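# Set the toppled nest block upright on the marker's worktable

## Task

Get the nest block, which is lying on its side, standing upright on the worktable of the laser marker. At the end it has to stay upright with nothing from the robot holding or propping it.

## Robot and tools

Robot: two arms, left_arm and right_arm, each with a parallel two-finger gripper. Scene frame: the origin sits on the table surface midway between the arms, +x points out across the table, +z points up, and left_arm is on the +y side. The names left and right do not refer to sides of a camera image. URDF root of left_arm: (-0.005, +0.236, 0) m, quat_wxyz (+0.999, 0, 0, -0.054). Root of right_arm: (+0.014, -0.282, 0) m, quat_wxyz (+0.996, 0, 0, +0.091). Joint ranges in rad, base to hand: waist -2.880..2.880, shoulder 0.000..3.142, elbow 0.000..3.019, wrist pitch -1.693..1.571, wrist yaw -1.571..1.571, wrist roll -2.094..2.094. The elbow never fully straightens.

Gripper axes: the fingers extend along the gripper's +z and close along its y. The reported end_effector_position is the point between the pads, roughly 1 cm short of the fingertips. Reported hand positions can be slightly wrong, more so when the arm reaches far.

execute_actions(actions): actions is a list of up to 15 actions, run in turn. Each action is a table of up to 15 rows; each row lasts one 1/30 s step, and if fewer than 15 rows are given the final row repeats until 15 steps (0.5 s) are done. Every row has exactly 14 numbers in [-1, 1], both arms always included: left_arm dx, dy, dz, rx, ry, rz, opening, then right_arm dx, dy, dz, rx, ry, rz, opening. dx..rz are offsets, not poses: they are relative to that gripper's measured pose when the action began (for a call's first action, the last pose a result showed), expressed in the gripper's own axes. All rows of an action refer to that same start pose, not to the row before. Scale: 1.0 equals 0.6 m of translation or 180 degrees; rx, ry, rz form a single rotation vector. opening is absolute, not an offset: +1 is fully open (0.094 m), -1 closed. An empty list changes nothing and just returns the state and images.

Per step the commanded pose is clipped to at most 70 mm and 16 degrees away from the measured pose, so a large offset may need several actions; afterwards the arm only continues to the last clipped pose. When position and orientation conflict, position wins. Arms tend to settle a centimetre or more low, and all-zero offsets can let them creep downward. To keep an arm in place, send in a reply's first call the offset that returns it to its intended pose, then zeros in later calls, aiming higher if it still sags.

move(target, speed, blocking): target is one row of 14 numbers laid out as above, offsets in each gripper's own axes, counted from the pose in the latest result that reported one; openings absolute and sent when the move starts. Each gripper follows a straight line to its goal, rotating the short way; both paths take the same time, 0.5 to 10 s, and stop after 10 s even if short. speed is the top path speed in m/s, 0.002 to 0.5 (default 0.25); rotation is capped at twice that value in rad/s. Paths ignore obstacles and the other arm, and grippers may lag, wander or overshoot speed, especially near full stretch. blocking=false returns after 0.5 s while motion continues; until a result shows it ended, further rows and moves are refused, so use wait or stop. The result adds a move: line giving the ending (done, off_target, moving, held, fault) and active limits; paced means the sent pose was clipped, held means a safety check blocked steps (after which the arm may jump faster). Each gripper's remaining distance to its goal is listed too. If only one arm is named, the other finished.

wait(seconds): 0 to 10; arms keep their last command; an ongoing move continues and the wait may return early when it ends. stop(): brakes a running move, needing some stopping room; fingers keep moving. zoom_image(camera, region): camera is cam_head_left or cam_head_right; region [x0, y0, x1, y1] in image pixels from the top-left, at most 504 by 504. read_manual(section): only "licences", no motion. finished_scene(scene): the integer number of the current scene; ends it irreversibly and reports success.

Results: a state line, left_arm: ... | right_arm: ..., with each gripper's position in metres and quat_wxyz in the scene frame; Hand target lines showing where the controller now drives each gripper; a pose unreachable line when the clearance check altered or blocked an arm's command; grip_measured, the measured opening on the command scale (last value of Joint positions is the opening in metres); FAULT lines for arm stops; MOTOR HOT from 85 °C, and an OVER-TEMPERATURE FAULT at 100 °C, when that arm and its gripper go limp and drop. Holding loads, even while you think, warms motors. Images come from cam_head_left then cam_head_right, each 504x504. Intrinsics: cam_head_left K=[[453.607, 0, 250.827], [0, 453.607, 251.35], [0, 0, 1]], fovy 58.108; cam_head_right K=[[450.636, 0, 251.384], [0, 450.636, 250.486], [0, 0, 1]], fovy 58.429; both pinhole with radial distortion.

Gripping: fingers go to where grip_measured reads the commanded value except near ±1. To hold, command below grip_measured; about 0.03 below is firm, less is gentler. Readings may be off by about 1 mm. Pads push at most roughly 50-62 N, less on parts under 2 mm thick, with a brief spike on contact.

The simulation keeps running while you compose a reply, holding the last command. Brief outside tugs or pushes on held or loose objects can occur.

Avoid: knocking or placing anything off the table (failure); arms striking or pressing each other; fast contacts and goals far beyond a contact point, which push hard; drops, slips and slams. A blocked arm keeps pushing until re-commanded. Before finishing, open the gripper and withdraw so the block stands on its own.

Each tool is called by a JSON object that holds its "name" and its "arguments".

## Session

{"name": "execute_actions", "arguments": {"actions": []}}

Scene clock: 0.00 s.
left_arm: end_effector_position=(+0.5339, -0.1976, +0.3926) grip_measured=+1.000 end_effector_quat_wxyz=(+0.389, -0.015, +0.905, +0.173) | right_arm: end_effector_position=(+0.6681, -0.5917, +0.2689) grip_measured=+1.000 end_effector_quat_wxyz=(+0.592, +0.456, +0.631, -0.210)
Joint positions: left_arm=[-0.755  2.09   2.485 -1.651 -0.835 -0.756  0.094] | right_arm=[-0.479  1.78   1.343  0.168  0.653  0.452  0.094]
Joint velocities: left_arm=[-0.005 -0.005 -0.002 -0.017 -0.095 -0.007  0.   ] | right_arm=[-0.015  0.024 -0.032 -0.002  0.066  0.007  0.   ]
Hand target (left_arm): +0.533, -0.196, +0.411; +0.401, -0.024, +0.902, +0.158
Hand target (right_arm): +0.674, -0.594, +0.275; +0.597, +0.456, +0.626, -0.208

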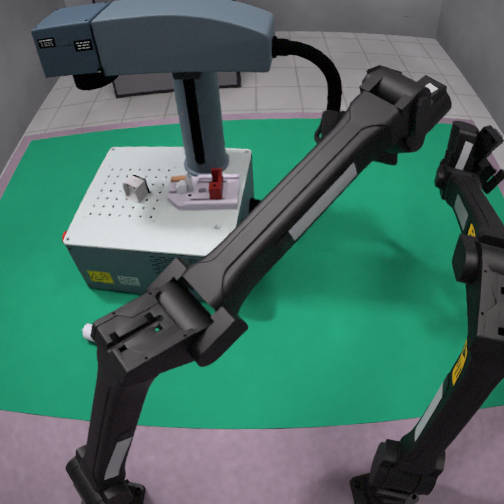

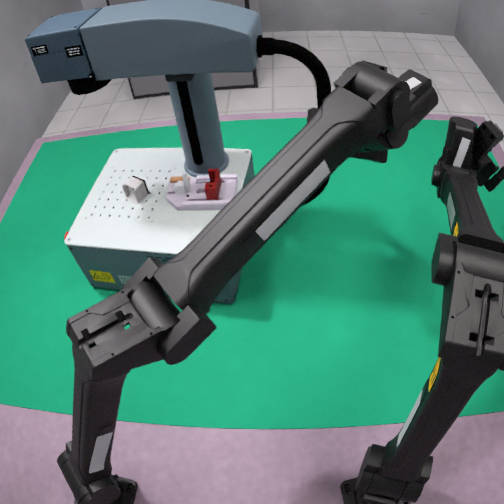

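{"name": "zoom_image", "arguments": {"camera": "cam_head_left", "region": [60, 140, 260, 290]}}

{"name": "zoom_image", "arguments": {"camera": "cam_head_right", "region": [90, 160, 190, 220]}}

Region (60, 140, 260, 290) of cam_head_left's 504x504 image, scaled by 2.520, with more detail than that image has; it fills the top 378 rows of this view, and the rest is white.

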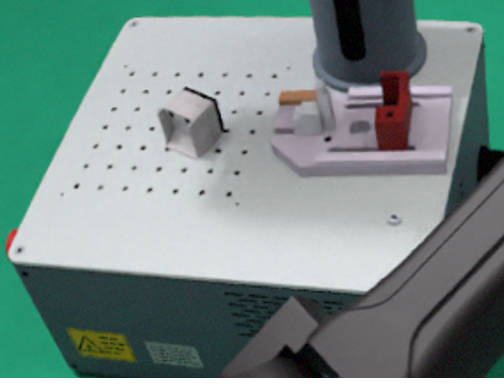

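Region (90, 160, 190, 220) of cam_head_right's 504x504 image, scaled by 5.040, with more detail than that image has; it fills the top 302 rows of this view, and the rest is white.

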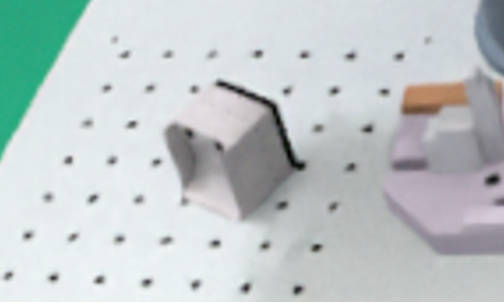

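{"name": "move", "arguments": {"target": [0.28,0.473,0.068,0.268,-0.216,0.021,1,0,0,0,0,0,0,1], "speed": 0.3}}

Scene clock: 4.30 s.
left_arm: end_effector_position=(+0.3986, +0.1004, +0.3316) grip_measured=+1.000 end_effector_quat_wxyz=(+0.615, +0.226, +0.727, -0.205) | right_arm: end_effector_position=(+0.6681, -0.5917, +0.2689) grip_measured=+1.000 end_effector_quat_wxyz=(+0.592, +0.456, +0.631, -0.210)
Joint positions: left_arm=[-0.029  0.852  0.619  0.053  0.48   0.063  0.094] | right_arm=[-0.479  1.78   1.343  0.168  0.653  0.452  0.094]
Joint velocities: left_arm=[-0.005 -0.015  0.002  0.022  0.051 -0.051  0.   ] | right_arm=[-0.005 -0.005  0.007 -0.007  0.022  0.022  0.   ]
Hand target (left_arm): +0.398, +0.102, +0.334; +0.623, +0.230, +0.720, -0.201
Hand target (right_arm): +0.668, -0.592, +0.269; +0.592, +0.456, +0.631, -0.210
Off the commanded pose (left_arm): 0.001 m, 2 deg.
Off the commanded pose (right_arm): 0.000 m, 0 deg.
move: done

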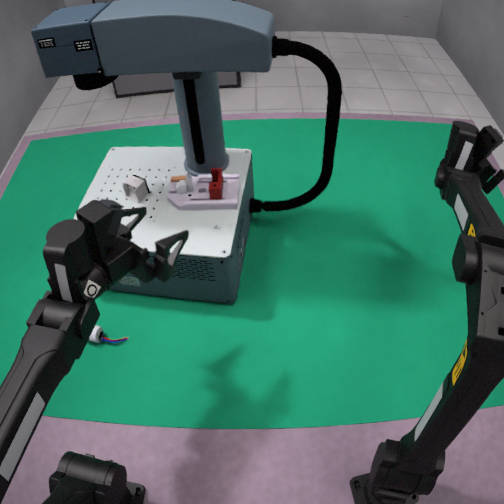

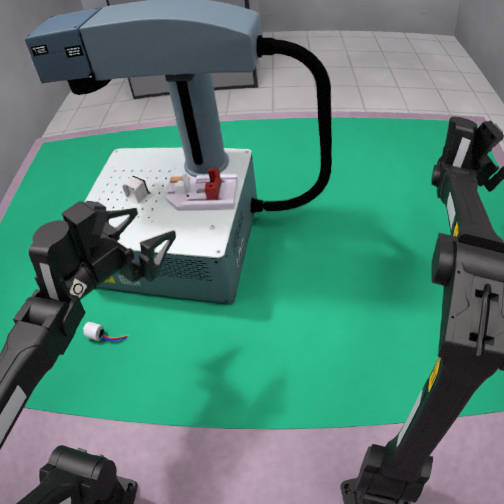

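{"name": "move", "arguments": {"target": [0.12,0.353,0.16,0,-0.015,0,1,0,0,0,0,0,0,1], "speed": 0.2}}

{"name": "zoom_image", "arguments": {"camera": "cam_head_left", "region": [20, 130, 220, 280]}}

{"name": "zoom_image", "arguments": {"camera": "cam_head_right", "region": [20, 130, 220, 280]}}

Scene clock: 6.40 s.
left_arm: end_effector_position=(+0.5677, +0.2157, +0.2125) grip_measured=+1.000 end_effector_quat_wxyz=(+0.604, +0.209, +0.735, -0.227) | right_arm: end_effector_position=(+0.6681, -0.5917, +0.2689) grip_measured=+1.000 end_effector_quat_wxyz=(+0.592, +0.456, +0.631, -0.210)
Joint positions: left_arm=[0.29  1.555 0.837 0.475 0.803 0.094 0.094] | right_arm=[-0.479  1.78   1.343  0.168  0.653  0.452  0.094]
Joint velocities: left_arm=[-0.005 -0.005  0.002 -0.007 -0.051 -0.051  0.   ] | right_arm=[ 0.005  0.005  0.007 -0.002  0.022 -0.022  0.   ]
Hand target (left_arm): +0.584, +0.223, +0.246; +0.632, +0.221, +0.712, -0.210
Hand target (right_arm): +0.668, -0.592, +0.269; +0.592, +0.456, +0.631, -0.210
Off the commanded pose (left_arm): 0.036 m, 5 deg.
Off the commanded pose (right_arm): 0.000 m, 0 deg.
move: off_target (left_arm)

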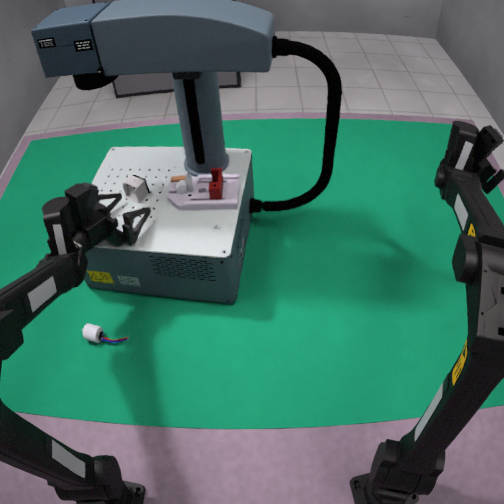

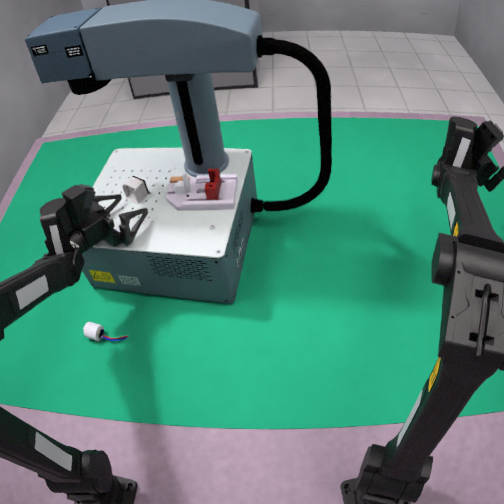

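Region (20, 130, 220, 280) of cam_head_left's 504x504 image, scaled by 2.520, with more detail than that image has; it fills the top 378 rows of this view, and the rest is white.

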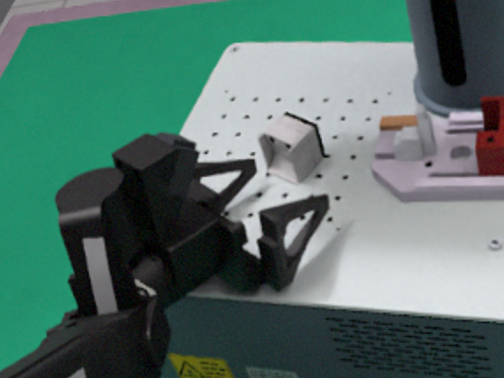

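Region (20, 130, 220, 280) of cam_head_right's 504x504 image, scaled by 2.520, with more detail than that image has; it fills the top 378 rows of this view, and the rest is white.

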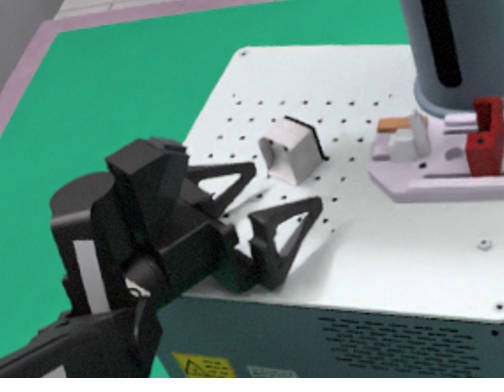

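{"name": "move", "arguments": {"target": [-0.06,0.055,0.03,-0.06,-0.05,0.025,1,0,0,0,0,0,0,1], "speed": 0.06}}

{"name": "zoom_image", "arguments": {"camera": "cam_head_left", "region": [20, 130, 220, 280]}}

Scene clock: 9.43 s.
left_arm: end_effector_position=(+0.5969, +0.2369, +0.2259) grip_measured=+1.000 end_effector_quat_wxyz=(+0.672, +0.156, +0.709, -0.148) | right_arm: end_effector_position=(+0.6681, -0.5917, +0.2689) grip_measured=+1.000 end_effector_quat_wxyz=(+0.592, +0.456, +0.631, -0.210)
Joint positions: left_arm=[0.27  1.609 0.837 0.707 0.595 0.036 0.094] | right_arm=[-0.479  1.78   1.343  0.168  0.653  0.452  0.094]
Joint velocities: left_arm=[ 0.015 -0.015 -0.012 -0.012 -0.022  0.022  0.   ] | right_arm=[-0.015 -0.005  0.022  0.002  0.007 -0.007  0.   ]
Hand target (left_arm): +0.607, +0.231, +0.243; +0.686, +0.162, +0.694, -0.149
Hand target (right_arm): +0.668, -0.592, +0.269; +0.592, +0.456, +0.631, -0.210
Off the commanded pose (left_arm): 0.021 m, 2 deg.
Off the commanded pose (right_arm): 0.000 m, 0 deg.
move: off_target (left_arm)

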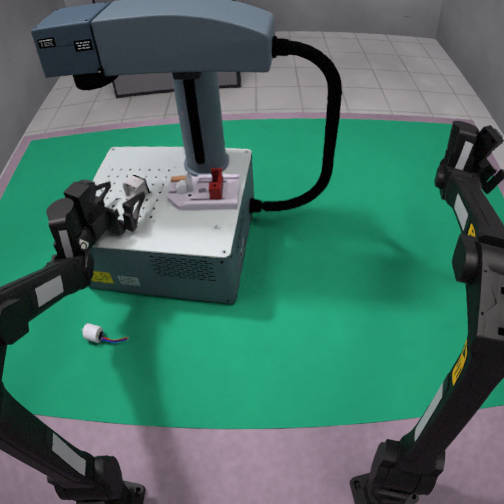

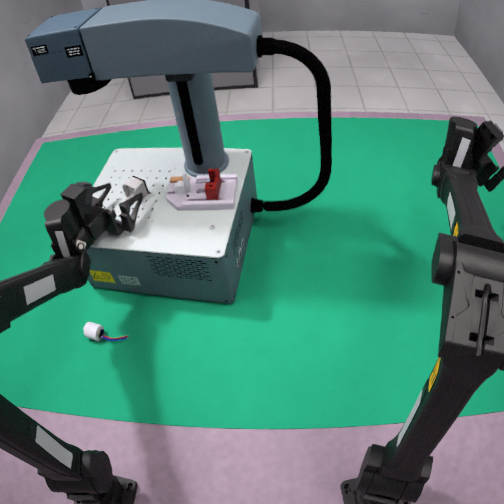

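Region (20, 130, 220, 280) of cam_head_left's 504x504 image, scaled by 2.520, with more detail than that image has; it fills the top 378 rows of this view, and the rest is white.

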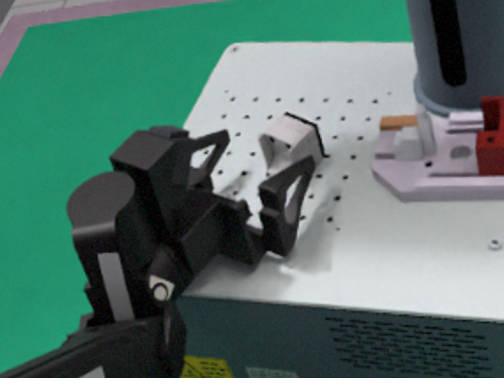

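{"name": "move", "arguments": {"target": [-0.015,-0.025,0.065,0,0,0,1,0,0,0,0,0,0,1], "speed": 0.04}}

{"name": "zoom_image", "arguments": {"camera": "cam_head_left", "region": [20, 130, 220, 280]}}

Scene clock: 11.30 s.
left_arm: end_effector_position=(+0.6087, +0.2126, +0.2133) grip_measured=+1.000 end_effector_quat_wxyz=(+0.661, +0.151, +0.720, -0.147) | right_arm: end_effector_position=(+0.6681, -0.5917, +0.2689) grip_measured=+1.000 end_effector_quat_wxyz=(+0.592, +0.456, +0.631, -0.210)
Joint positions: left_arm=[0.211 1.637 0.857 0.684 0.527 0.036 0.094] | right_arm=[-0.479  1.78   1.343  0.168  0.653  0.452  0.094]
Joint velocities: left_arm=[-0.024 -0.005 -0.002 -0.002 -0.051  0.007  0.   ] | right_arm=[-0.015  0.005  0.017 -0.007  0.037  0.022  0.   ]
Hand target (left_arm): +0.625, +0.207, +0.233; +0.672, +0.156, +0.709, -0.148
Hand target (right_arm): +0.668, -0.592, +0.269; +0.592, +0.456, +0.631, -0.210
Off the commanded pose (left_arm): 0.027 m, 2 deg.
Off the commanded pose (right_arm): 0.000 m, 0 deg.
move: off_target (left_arm)

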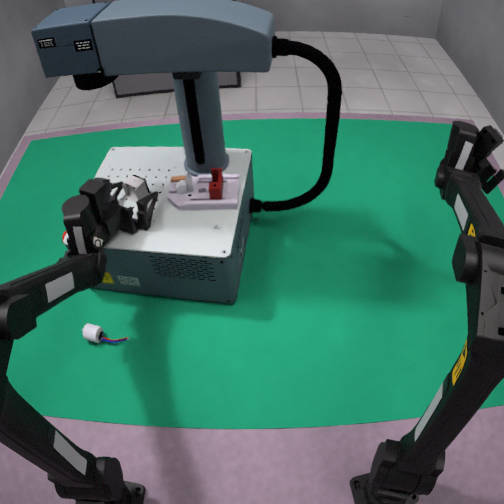

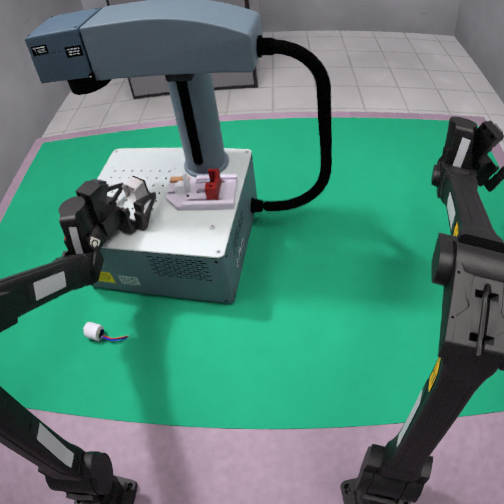

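Region (20, 130, 220, 280) of cam_head_left's 504x504 image, scaled by 2.520, with more detail than that image has; it fills the top 378 rows of this view, and the rest is white.

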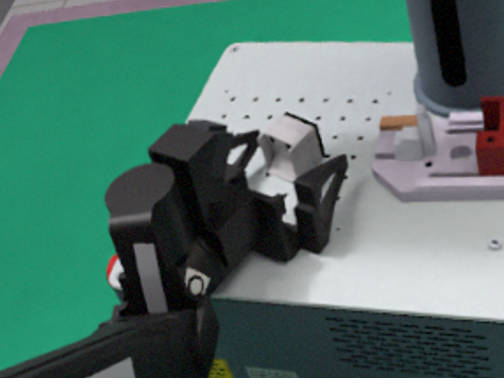

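{"name": "move", "arguments": {"target": [-0.04,0.05,0.075,0,-0.01,0,1,0,0,0,0,0,0,1], "speed": 0.04}}

{"name": "zoom_image", "arguments": {"camera": "cam_head_left", "region": [20, 130, 220, 280]}}

Scene clock: 13.47 s.
left_arm: end_effector_position=(+0.6466, +0.2160, +0.2140) grip_measured=+1.000 end_effector_quat_wxyz=(+0.661, +0.151, +0.720, -0.149) | right_arm: end_effector_position=(+0.6681, -0.5917, +0.2689) grip_measured=+1.000 end_effector_quat_wxyz=(+0.592, +0.456, +0.631, -0.210)
Joint positions: left_arm=[0.211 1.718 0.97  0.652 0.531 0.033 0.094] | right_arm=[-0.479  1.78   1.343  0.168  0.653  0.452  0.094]
Joint velocities: left_arm=[-0.005 -0.015 -0.007 -0.042  0.022 -0.051  0.   ] | right_arm=[-0.005 -0.034  0.002 -0.012 -0.051 -0.066  0.   ]
Hand target (left_arm): +0.662, +0.221, +0.233; +0.672, +0.149, +0.710, -0.150
Hand target (right_arm): +0.668, -0.592, +0.269; +0.592, +0.456, +0.631, -0.210
Off the commanded pose (left_arm): 0.026 m, 2 deg.
Off the commanded pose (right_arm): 0.000 m, 0 deg.
move: off_target (left_arm)

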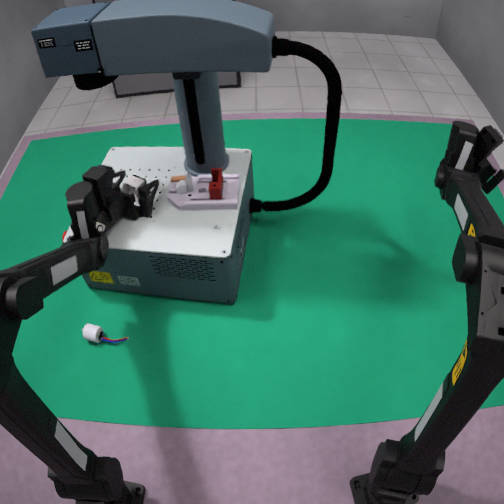

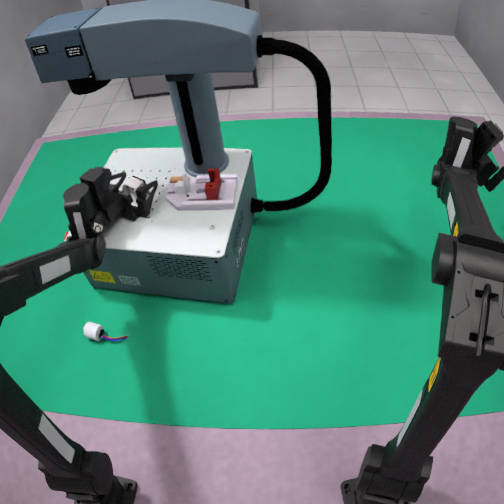

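Region (20, 130, 220, 280) of cam_head_left's 504x504 image, scaled by 2.520, with more detail than that image has; it fills the top 378 rows of this view, and the rest is white.

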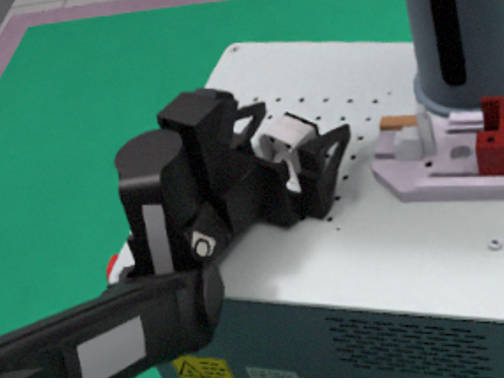

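{"name": "move", "arguments": {"target": [-0.03,0.01,0.0,0,-0.01,0,1,0,0,0,0,0,0,1], "speed": 0.04}}

{"name": "move", "arguments": {"target": [-0.03,0.01,0.0,0,-0.01,0,-0.25,0,0,0,0,0,0,1], "speed": 0.04}}

{"name": "move", "arguments": {"target": [-0.14,-0.06,-0.1,0,0,0,-0.25,0,0,0,0,0,0,1], "speed": 0.1}}

Scene clock: 14.77 s.
left_arm: end_effector_position=(+0.6462, +0.2150, +0.2141) grip_measured=+1.000 end_effector_quat_wxyz=(+0.660, +0.153, +0.719, -0.152) | right_arm: end_effector_position=(+0.6681, -0.5917, +0.2689) grip_measured=+1.000 end_effector_quat_wxyz=(+0.592, +0.456, +0.631, -0.210)
Joint positions: left_arm=[0.211 1.718 0.97  0.652 0.538 0.033 0.094] | right_arm=[-0.479  1.78   1.343  0.168  0.653  0.452  0.094]
Joint velocities: left_arm=[-0.005 -0.005  0.002 -0.007  0.037 -0.007  0.   ] | right_arm=[-0.005  0.005 -0.032 -0.002 -0.022  0.022  0.   ]
Hand target (left_arm): +0.650, +0.221, +0.232; +0.672, +0.149, +0.710, -0.152
Hand target (right_arm): +0.668, -0.592, +0.269; +0.592, +0.456, +0.631, -0.210
Off the commanded pose (left_arm): 0.019 m, 2 deg.
Off the commanded pose (right_arm): 0.000 m, 0 deg.
move: off_target (left_arm)

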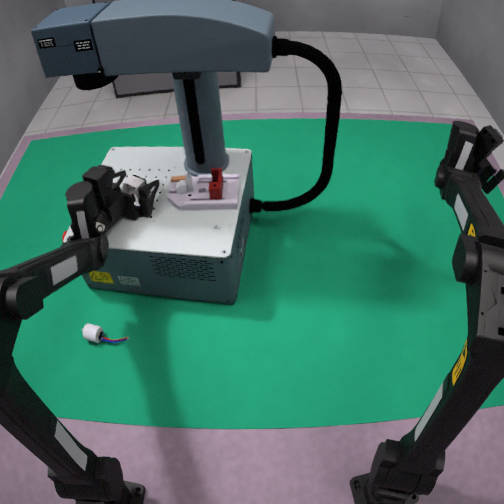

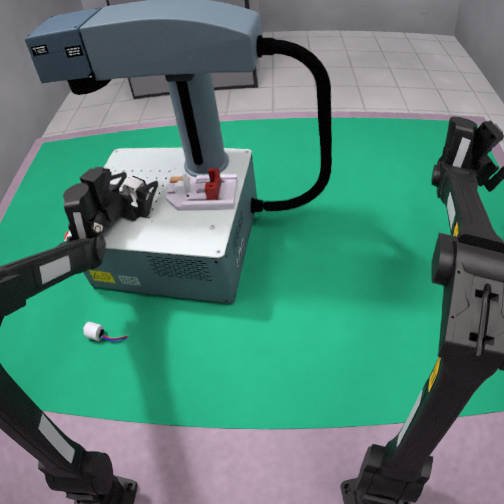

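Scene clock: 15.47 s.
left_arm: end_effector_position=(+0.6457, +0.2141, +0.2141) grip_measured=-0.157 end_effector_quat_wxyz=(+0.660, +0.154, +0.719, -0.155) | right_arm: end_effector_position=(+0.6681, -0.5917, +0.2689) grip_measured=+1.000 end_effector_quat_wxyz=(+0.592, +0.456, +0.631, -0.210)
Joint positions: left_arm=[0.211 1.718 0.97  0.652 0.543 0.03  0.04 ] | right_arm=[-0.479  1.78   1.343  0.168  0.653  0.452  0.094]
Joint velocities: left_arm=[ 0.015 -0.005 -0.012  0.017  0.066 -0.007  0.   ] | right_arm=[-0.015 -0.005  0.017 -0.002  0.11  -0.022  0.   ]
Hand target (left_arm): +0.650, +0.220, +0.232; +0.671, +0.151, +0.709, -0.154
Hand target (right_arm): +0.668, -0.592, +0.269; +0.592, +0.456, +0.631, -0.210
Off the commanded pose (left_arm): 0.019 m, 2 deg.
Off the commanded pose (right_arm): 0.000 m, 0 deg.
move: off_target (left_arm)

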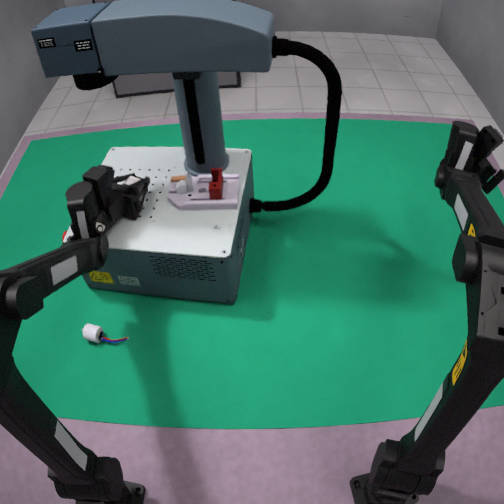

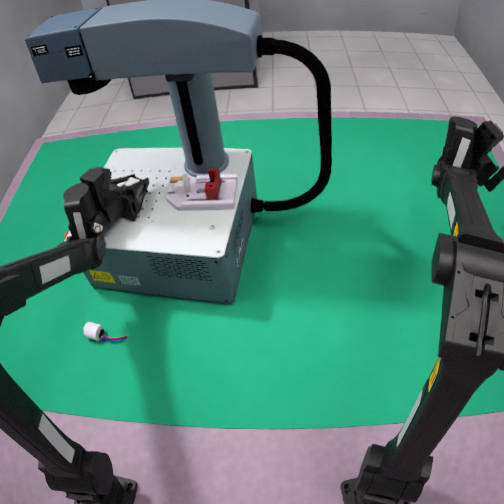

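Scene clock: 16.93 s.
left_arm: end_effector_position=(+0.5868, +0.2087, +0.2964) grip_measured=-0.157 end_effector_quat_wxyz=(+0.657, +0.152, +0.722, -0.154) | right_arm: end_effector_position=(+0.6681, -0.5917, +0.2689) grip_measured=+1.000 end_effector_quat_wxyz=(+0.592, +0.456, +0.631, -0.210)
Joint positions: left_arm=[0.211 1.433 0.895 0.434 0.539 0.03  0.04 ] | right_arm=[-0.479  1.78   1.343  0.168  0.653  0.452  0.094]
Joint velocities: left_arm=[-0.015 -0.015 -0.017 -0.022  0.007  0.037 -0.   ] | right_arm=[-0.015 -0.005 -0.007 -0.002 -0.022  0.037  0.   ]
Hand target (left_arm): +0.583, +0.205, +0.302; +0.660, +0.154, +0.719, -0.155
Hand target (right_arm): +0.668, -0.592, +0.269; +0.592, +0.456, +0.631, -0.210
Off the commanded pose (left_arm): 0.008 m, 1 deg.
Off the commanded pose (right_arm): 0.000 m, 0 deg.
move: done

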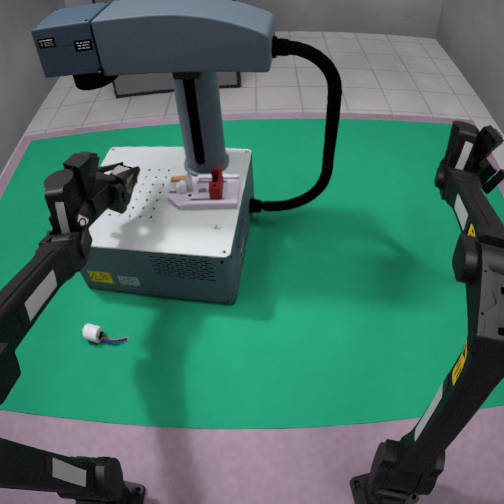

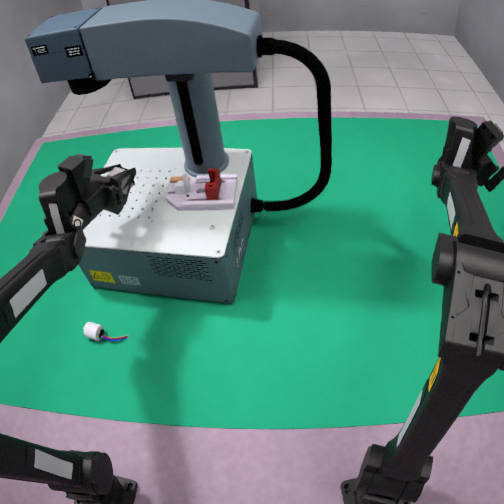

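{"name": "move", "arguments": {"target": [0.07,-0.063,-0.05,0,0.5,0,-0.25,0,0,0,0,0,0,1], "speed": 0.25}}

{"name": "zoom_image", "arguments": {"camera": "cam_head_left", "region": [40, 130, 240, 280]}}

Scene clock: 21.07 s.
left_arm: end_effector_position=(+0.5276, +0.1952, +0.2264) grip_measured=-0.157 end_effector_quat_wxyz=(-0.063, +0.208, +0.976, -0.004) | right_arm: end_effector_position=(+0.6681, -0.5917, +0.2689) grip_measured=+1.000 end_effector_quat_wxyz=(+0.592, +0.456, +0.631, -0.210)
Joint positions: left_arm=[ 0.028  1.826  1.801 -1.672 -0.009  0.34   0.04 ] | right_arm=[-0.479  1.78   1.343  0.168  0.653  0.452  0.094]
Joint velocities: left_arm=[-0.005  0.015  0.007 -0.002 -0.051  0.037 -0.   ] | right_arm=[-0.005  0.005 -0.002  0.002  0.022  0.007  0.   ]
Hand target (left_arm): +0.541, +0.189, +0.257; -0.028, +0.208, +0.978, +0.003
Hand target (right_arm): +0.668, -0.592, +0.269; +0.592, +0.456, +0.631, -0.210
Off the commanded pose (left_arm): 0.035 m, 2 deg.
Off the commanded pose (right_arm): 0.000 m, 0 deg.
joint sent to its limit (left arm) — the command would take joint 4 (wrist pitch) past its lower limit, so that joint was sent only as far as its limit.
move: off_target (left_arm)

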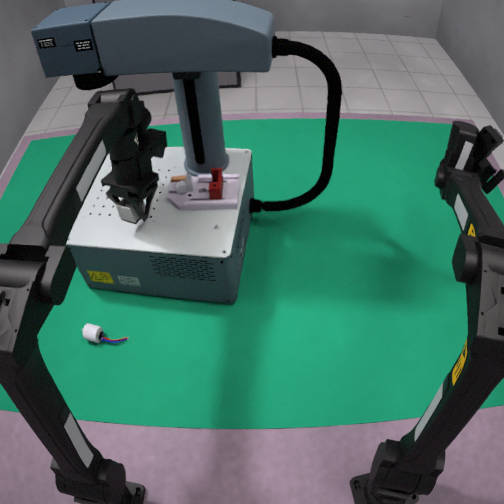

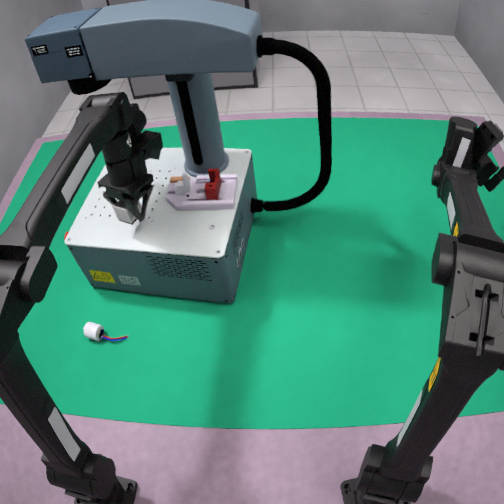

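Region (40, 130, 240, 280) of cam_head_left's 504x504 image, scaled by 2.520, with more detail than that image has; it fills the top 378 rows of this view, and the rest is white.

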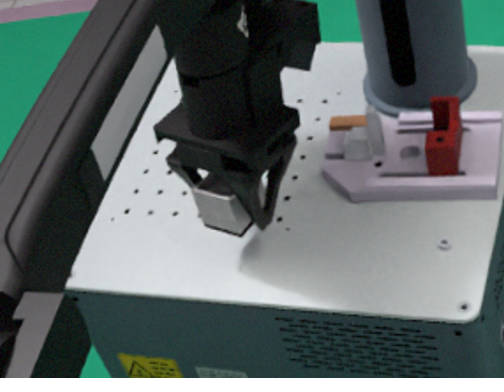

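{"name": "move", "arguments": {"target": [-0.01,0,0.04,0,-0.015,0,-0.25,0,0,0,0,0,0,1], "speed": 0.02}}

{"name": "move", "arguments": {"target": [0,0,0.025,0,0,0,-0.25,0,0,0,0,0,0,1], "speed": 0.015}}

{"name": "zoom_image", "arguments": {"camera": "cam_head_left", "region": [40, 130, 240, 280]}}

Scene clock: 23.23 s.
left_arm: end_effector_position=(+0.5303, +0.1927, +0.1937) grip_measured=-0.157 end_effector_quat_wxyz=(-0.052, +0.207, +0.977, -0.009) | right_arm: end_effector_position=(+0.6681, -0.5917, +0.2689) grip_measured=+1.000 end_effector_quat_wxyz=(+0.592, +0.456, +0.631, -0.210)
Joint positions: left_arm=[ 0.028  1.826  1.717 -1.567  0.004  0.339  0.04 ] | right_arm=[-0.479  1.78   1.343  0.168  0.653  0.452  0.094]
Joint velocities: left_arm=[-0.015 -0.015  0.007 -0.007 -0.037  0.022  0.   ] | right_arm=[ 0.005 -0.015  0.027 -0.002 -0.037  0.037  0.   ]
Hand target (left_arm): +0.530, +0.193, +0.202; -0.040, +0.208, +0.977, -0.009
Hand target (right_arm): +0.668, -0.592, +0.269; +0.592, +0.456, +0.631, -0.210
Off the commanded pose (left_arm): 0.008 m, 1 deg.
Off the commanded pose (right_arm): 0.000 m, 0 deg.
move: done

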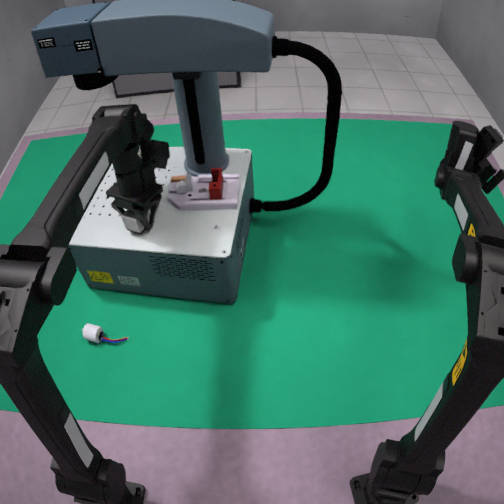

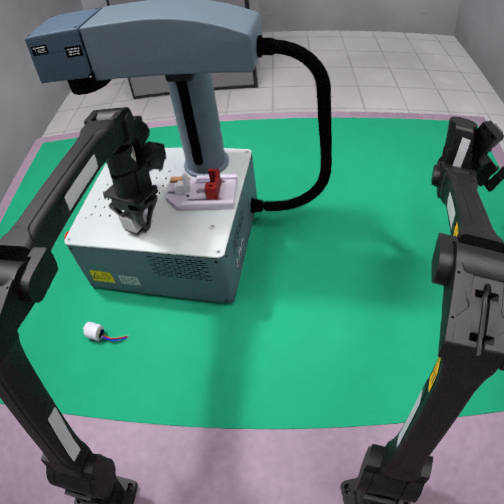

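Scene clock: 24.47 s.
left_arm: end_effector_position=(+0.5309, +0.1927, +0.1921) grip_measured=-0.157 end_effector_quat_wxyz=(-0.044, +0.207, +0.977, -0.008) | right_arm: end_effector_position=(+0.6681, -0.5917, +0.2689) grip_measured=+1.000 end_effector_quat_wxyz=(+0.592, +0.456, +0.631, -0.210)
Joint positions: left_arm=[ 0.028  1.818  1.701 -1.545  0.004  0.339  0.04 ] | right_arm=[-0.479  1.78   1.343  0.168  0.653  0.452  0.094]
Joint velocities: left_arm=[ 0.005 -0.005  0.012 -0.002  0.022  0.007 -0.   ] | right_arm=[-0.015 -0.024  0.002 -0.002  0.095  0.051  0.   ]
Hand target (left_arm): +0.528, +0.193, +0.179; -0.052, +0.207, +0.977, -0.009
Hand target (right_arm): +0.668, -0.592, +0.269; +0.592, +0.456, +0.631, -0.210
Off the commanded pose (left_arm): 0.013 m, 1 deg.
Off the commanded pose (right_arm): 0.000 m, 0 deg.
move: off_target (left_arm)

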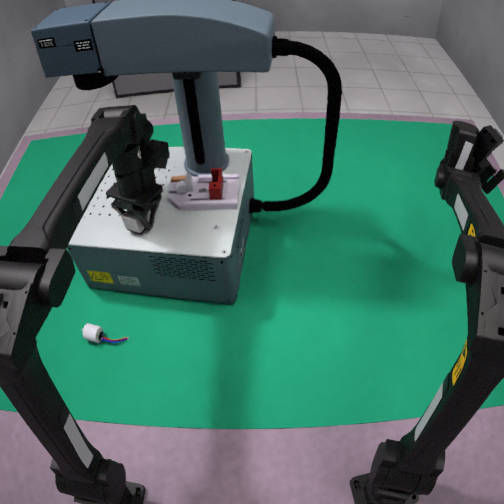

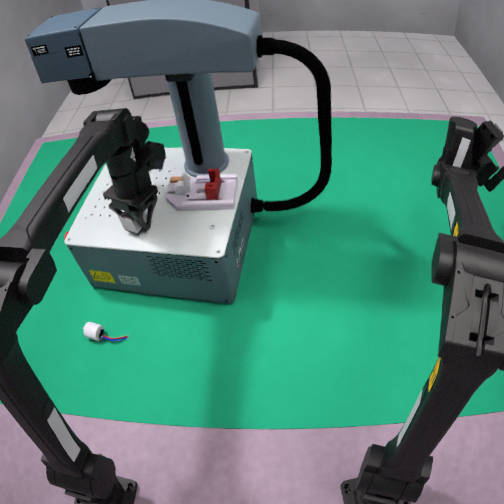

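Region (40, 130, 240, 280) of cam_head_left's 504x504 image, scaled by 2.520, with more detail than that image has; it fills the top 378 rows of this view, and the rest is white.

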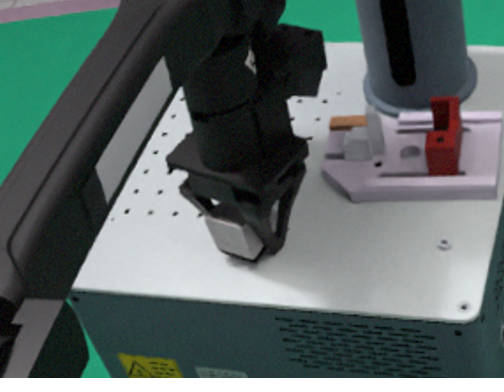

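{"name": "move", "arguments": {"target": [0,0,0,0,0,0,0.3,0,0,0,0,0,0,1], "speed": 0.015}}

{"name": "move", "arguments": {"target": [0,0,-0.17,0,-0.05,0,0.3,0,0,0,0,0,0,1], "speed": 0.1}}

{"name": "zoom_image", "arguments": {"camera": "cam_head_left", "region": [40, 130, 240, 280]}}

Scene clock: 25.57 s.
left_arm: end_effector_position=(+0.5307, +0.1925, +0.1931) grip_measured=+0.298 end_effector_quat_wxyz=(-0.043, +0.207, +0.977, -0.008) | right_arm: end_effector_position=(+0.6681, -0.5917, +0.2689) grip_measured=+1.000 end_effector_quat_wxyz=(+0.592, +0.456, +0.631, -0.210)
Joint positions: left_arm=[ 0.028  1.816  1.701 -1.545  0.005  0.339  0.061] | right_arm=[-0.479  1.78   1.343  0.168  0.653  0.452  0.094]
Joint velocities: left_arm=[-0.034 -0.005 -0.012 -0.007  0.007 -0.037 -0.001] | right_arm=[ 0.005 -0.015  0.007  0.002  0.066  0.051  0.   ]
Hand target (left_arm): +0.531, +0.193, +0.192; -0.044, +0.207, +0.977, -0.008
Hand target (right_arm): +0.668, -0.592, +0.269; +0.592, +0.456, +0.631, -0.210
Off the commanded pose (left_arm): 0.001 m, 0 deg.
Off the commanded pose (right_arm): 0.000 m, 0 deg.
move: done

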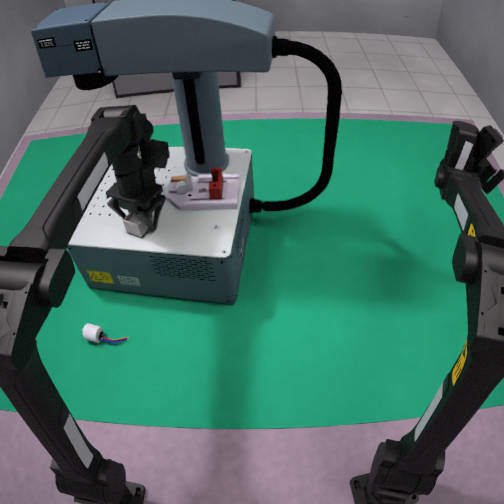

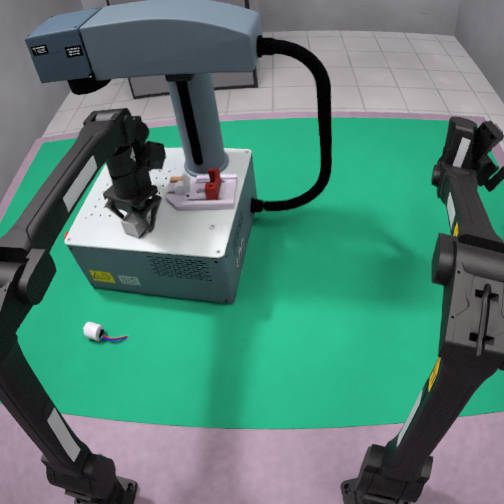

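Scene clock: 26.97 s.
left_arm: end_effector_position=(+0.5286, +0.1855, +0.2643) grip_measured=+0.298 end_effector_quat_wxyz=(+0.001, +0.208, +0.978, -0.028) | right_arm: end_effector_position=(+0.6681, -0.5917, +0.2689) grip_measured=+1.000 end_effector_quat_wxyz=(+0.592, +0.456, +0.631, -0.210)
Joint positions: left_arm=[ 0.031  1.748  1.797 -1.625  0.055  0.342  0.061] | right_arm=[-0.479  1.78   1.343  0.168  0.653  0.452  0.094]
Joint velocities: left_arm=[ 0.005 -0.005 -0.002 -0.012 -0.007  0.022 -0.001] | right_arm=[ 0.005 -0.005  0.002 -0.002 -0.022 -0.022  0.   ]
Hand target (left_arm): +0.539, +0.192, +0.294; +0.034, +0.207, +0.978, -0.025
Hand target (right_arm): +0.668, -0.592, +0.269; +0.592, +0.456, +0.631, -0.210
Off the commanded pose (left_arm): 0.033 m, 4 deg.
Off the commanded pose (right_arm): 0.000 m, 0 deg.
move: off_target (left_arm)

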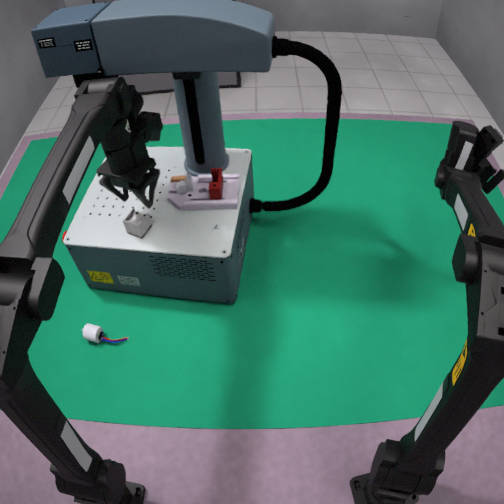

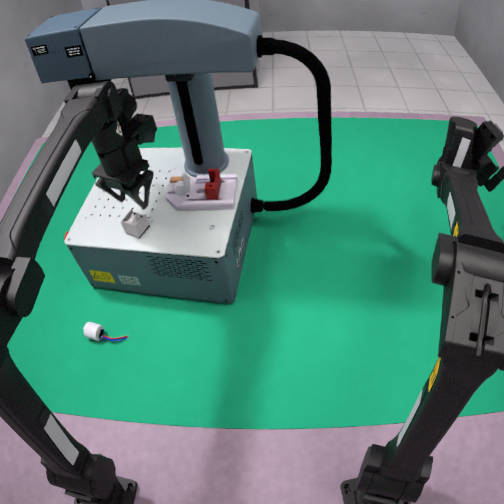

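Region (40, 130, 240, 280) of cam_head_left's 504x504 image, scaled by 2.520, with more detail than that image has; it fills the top 378 rows of this view, and the rest is white.

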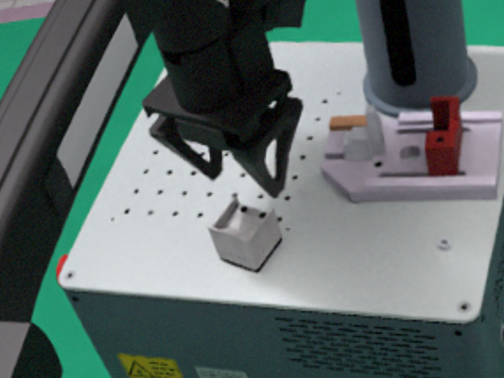

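{"name": "finished_scene", "arguments": {"scene": 2}}

The scene is finished: the task was done.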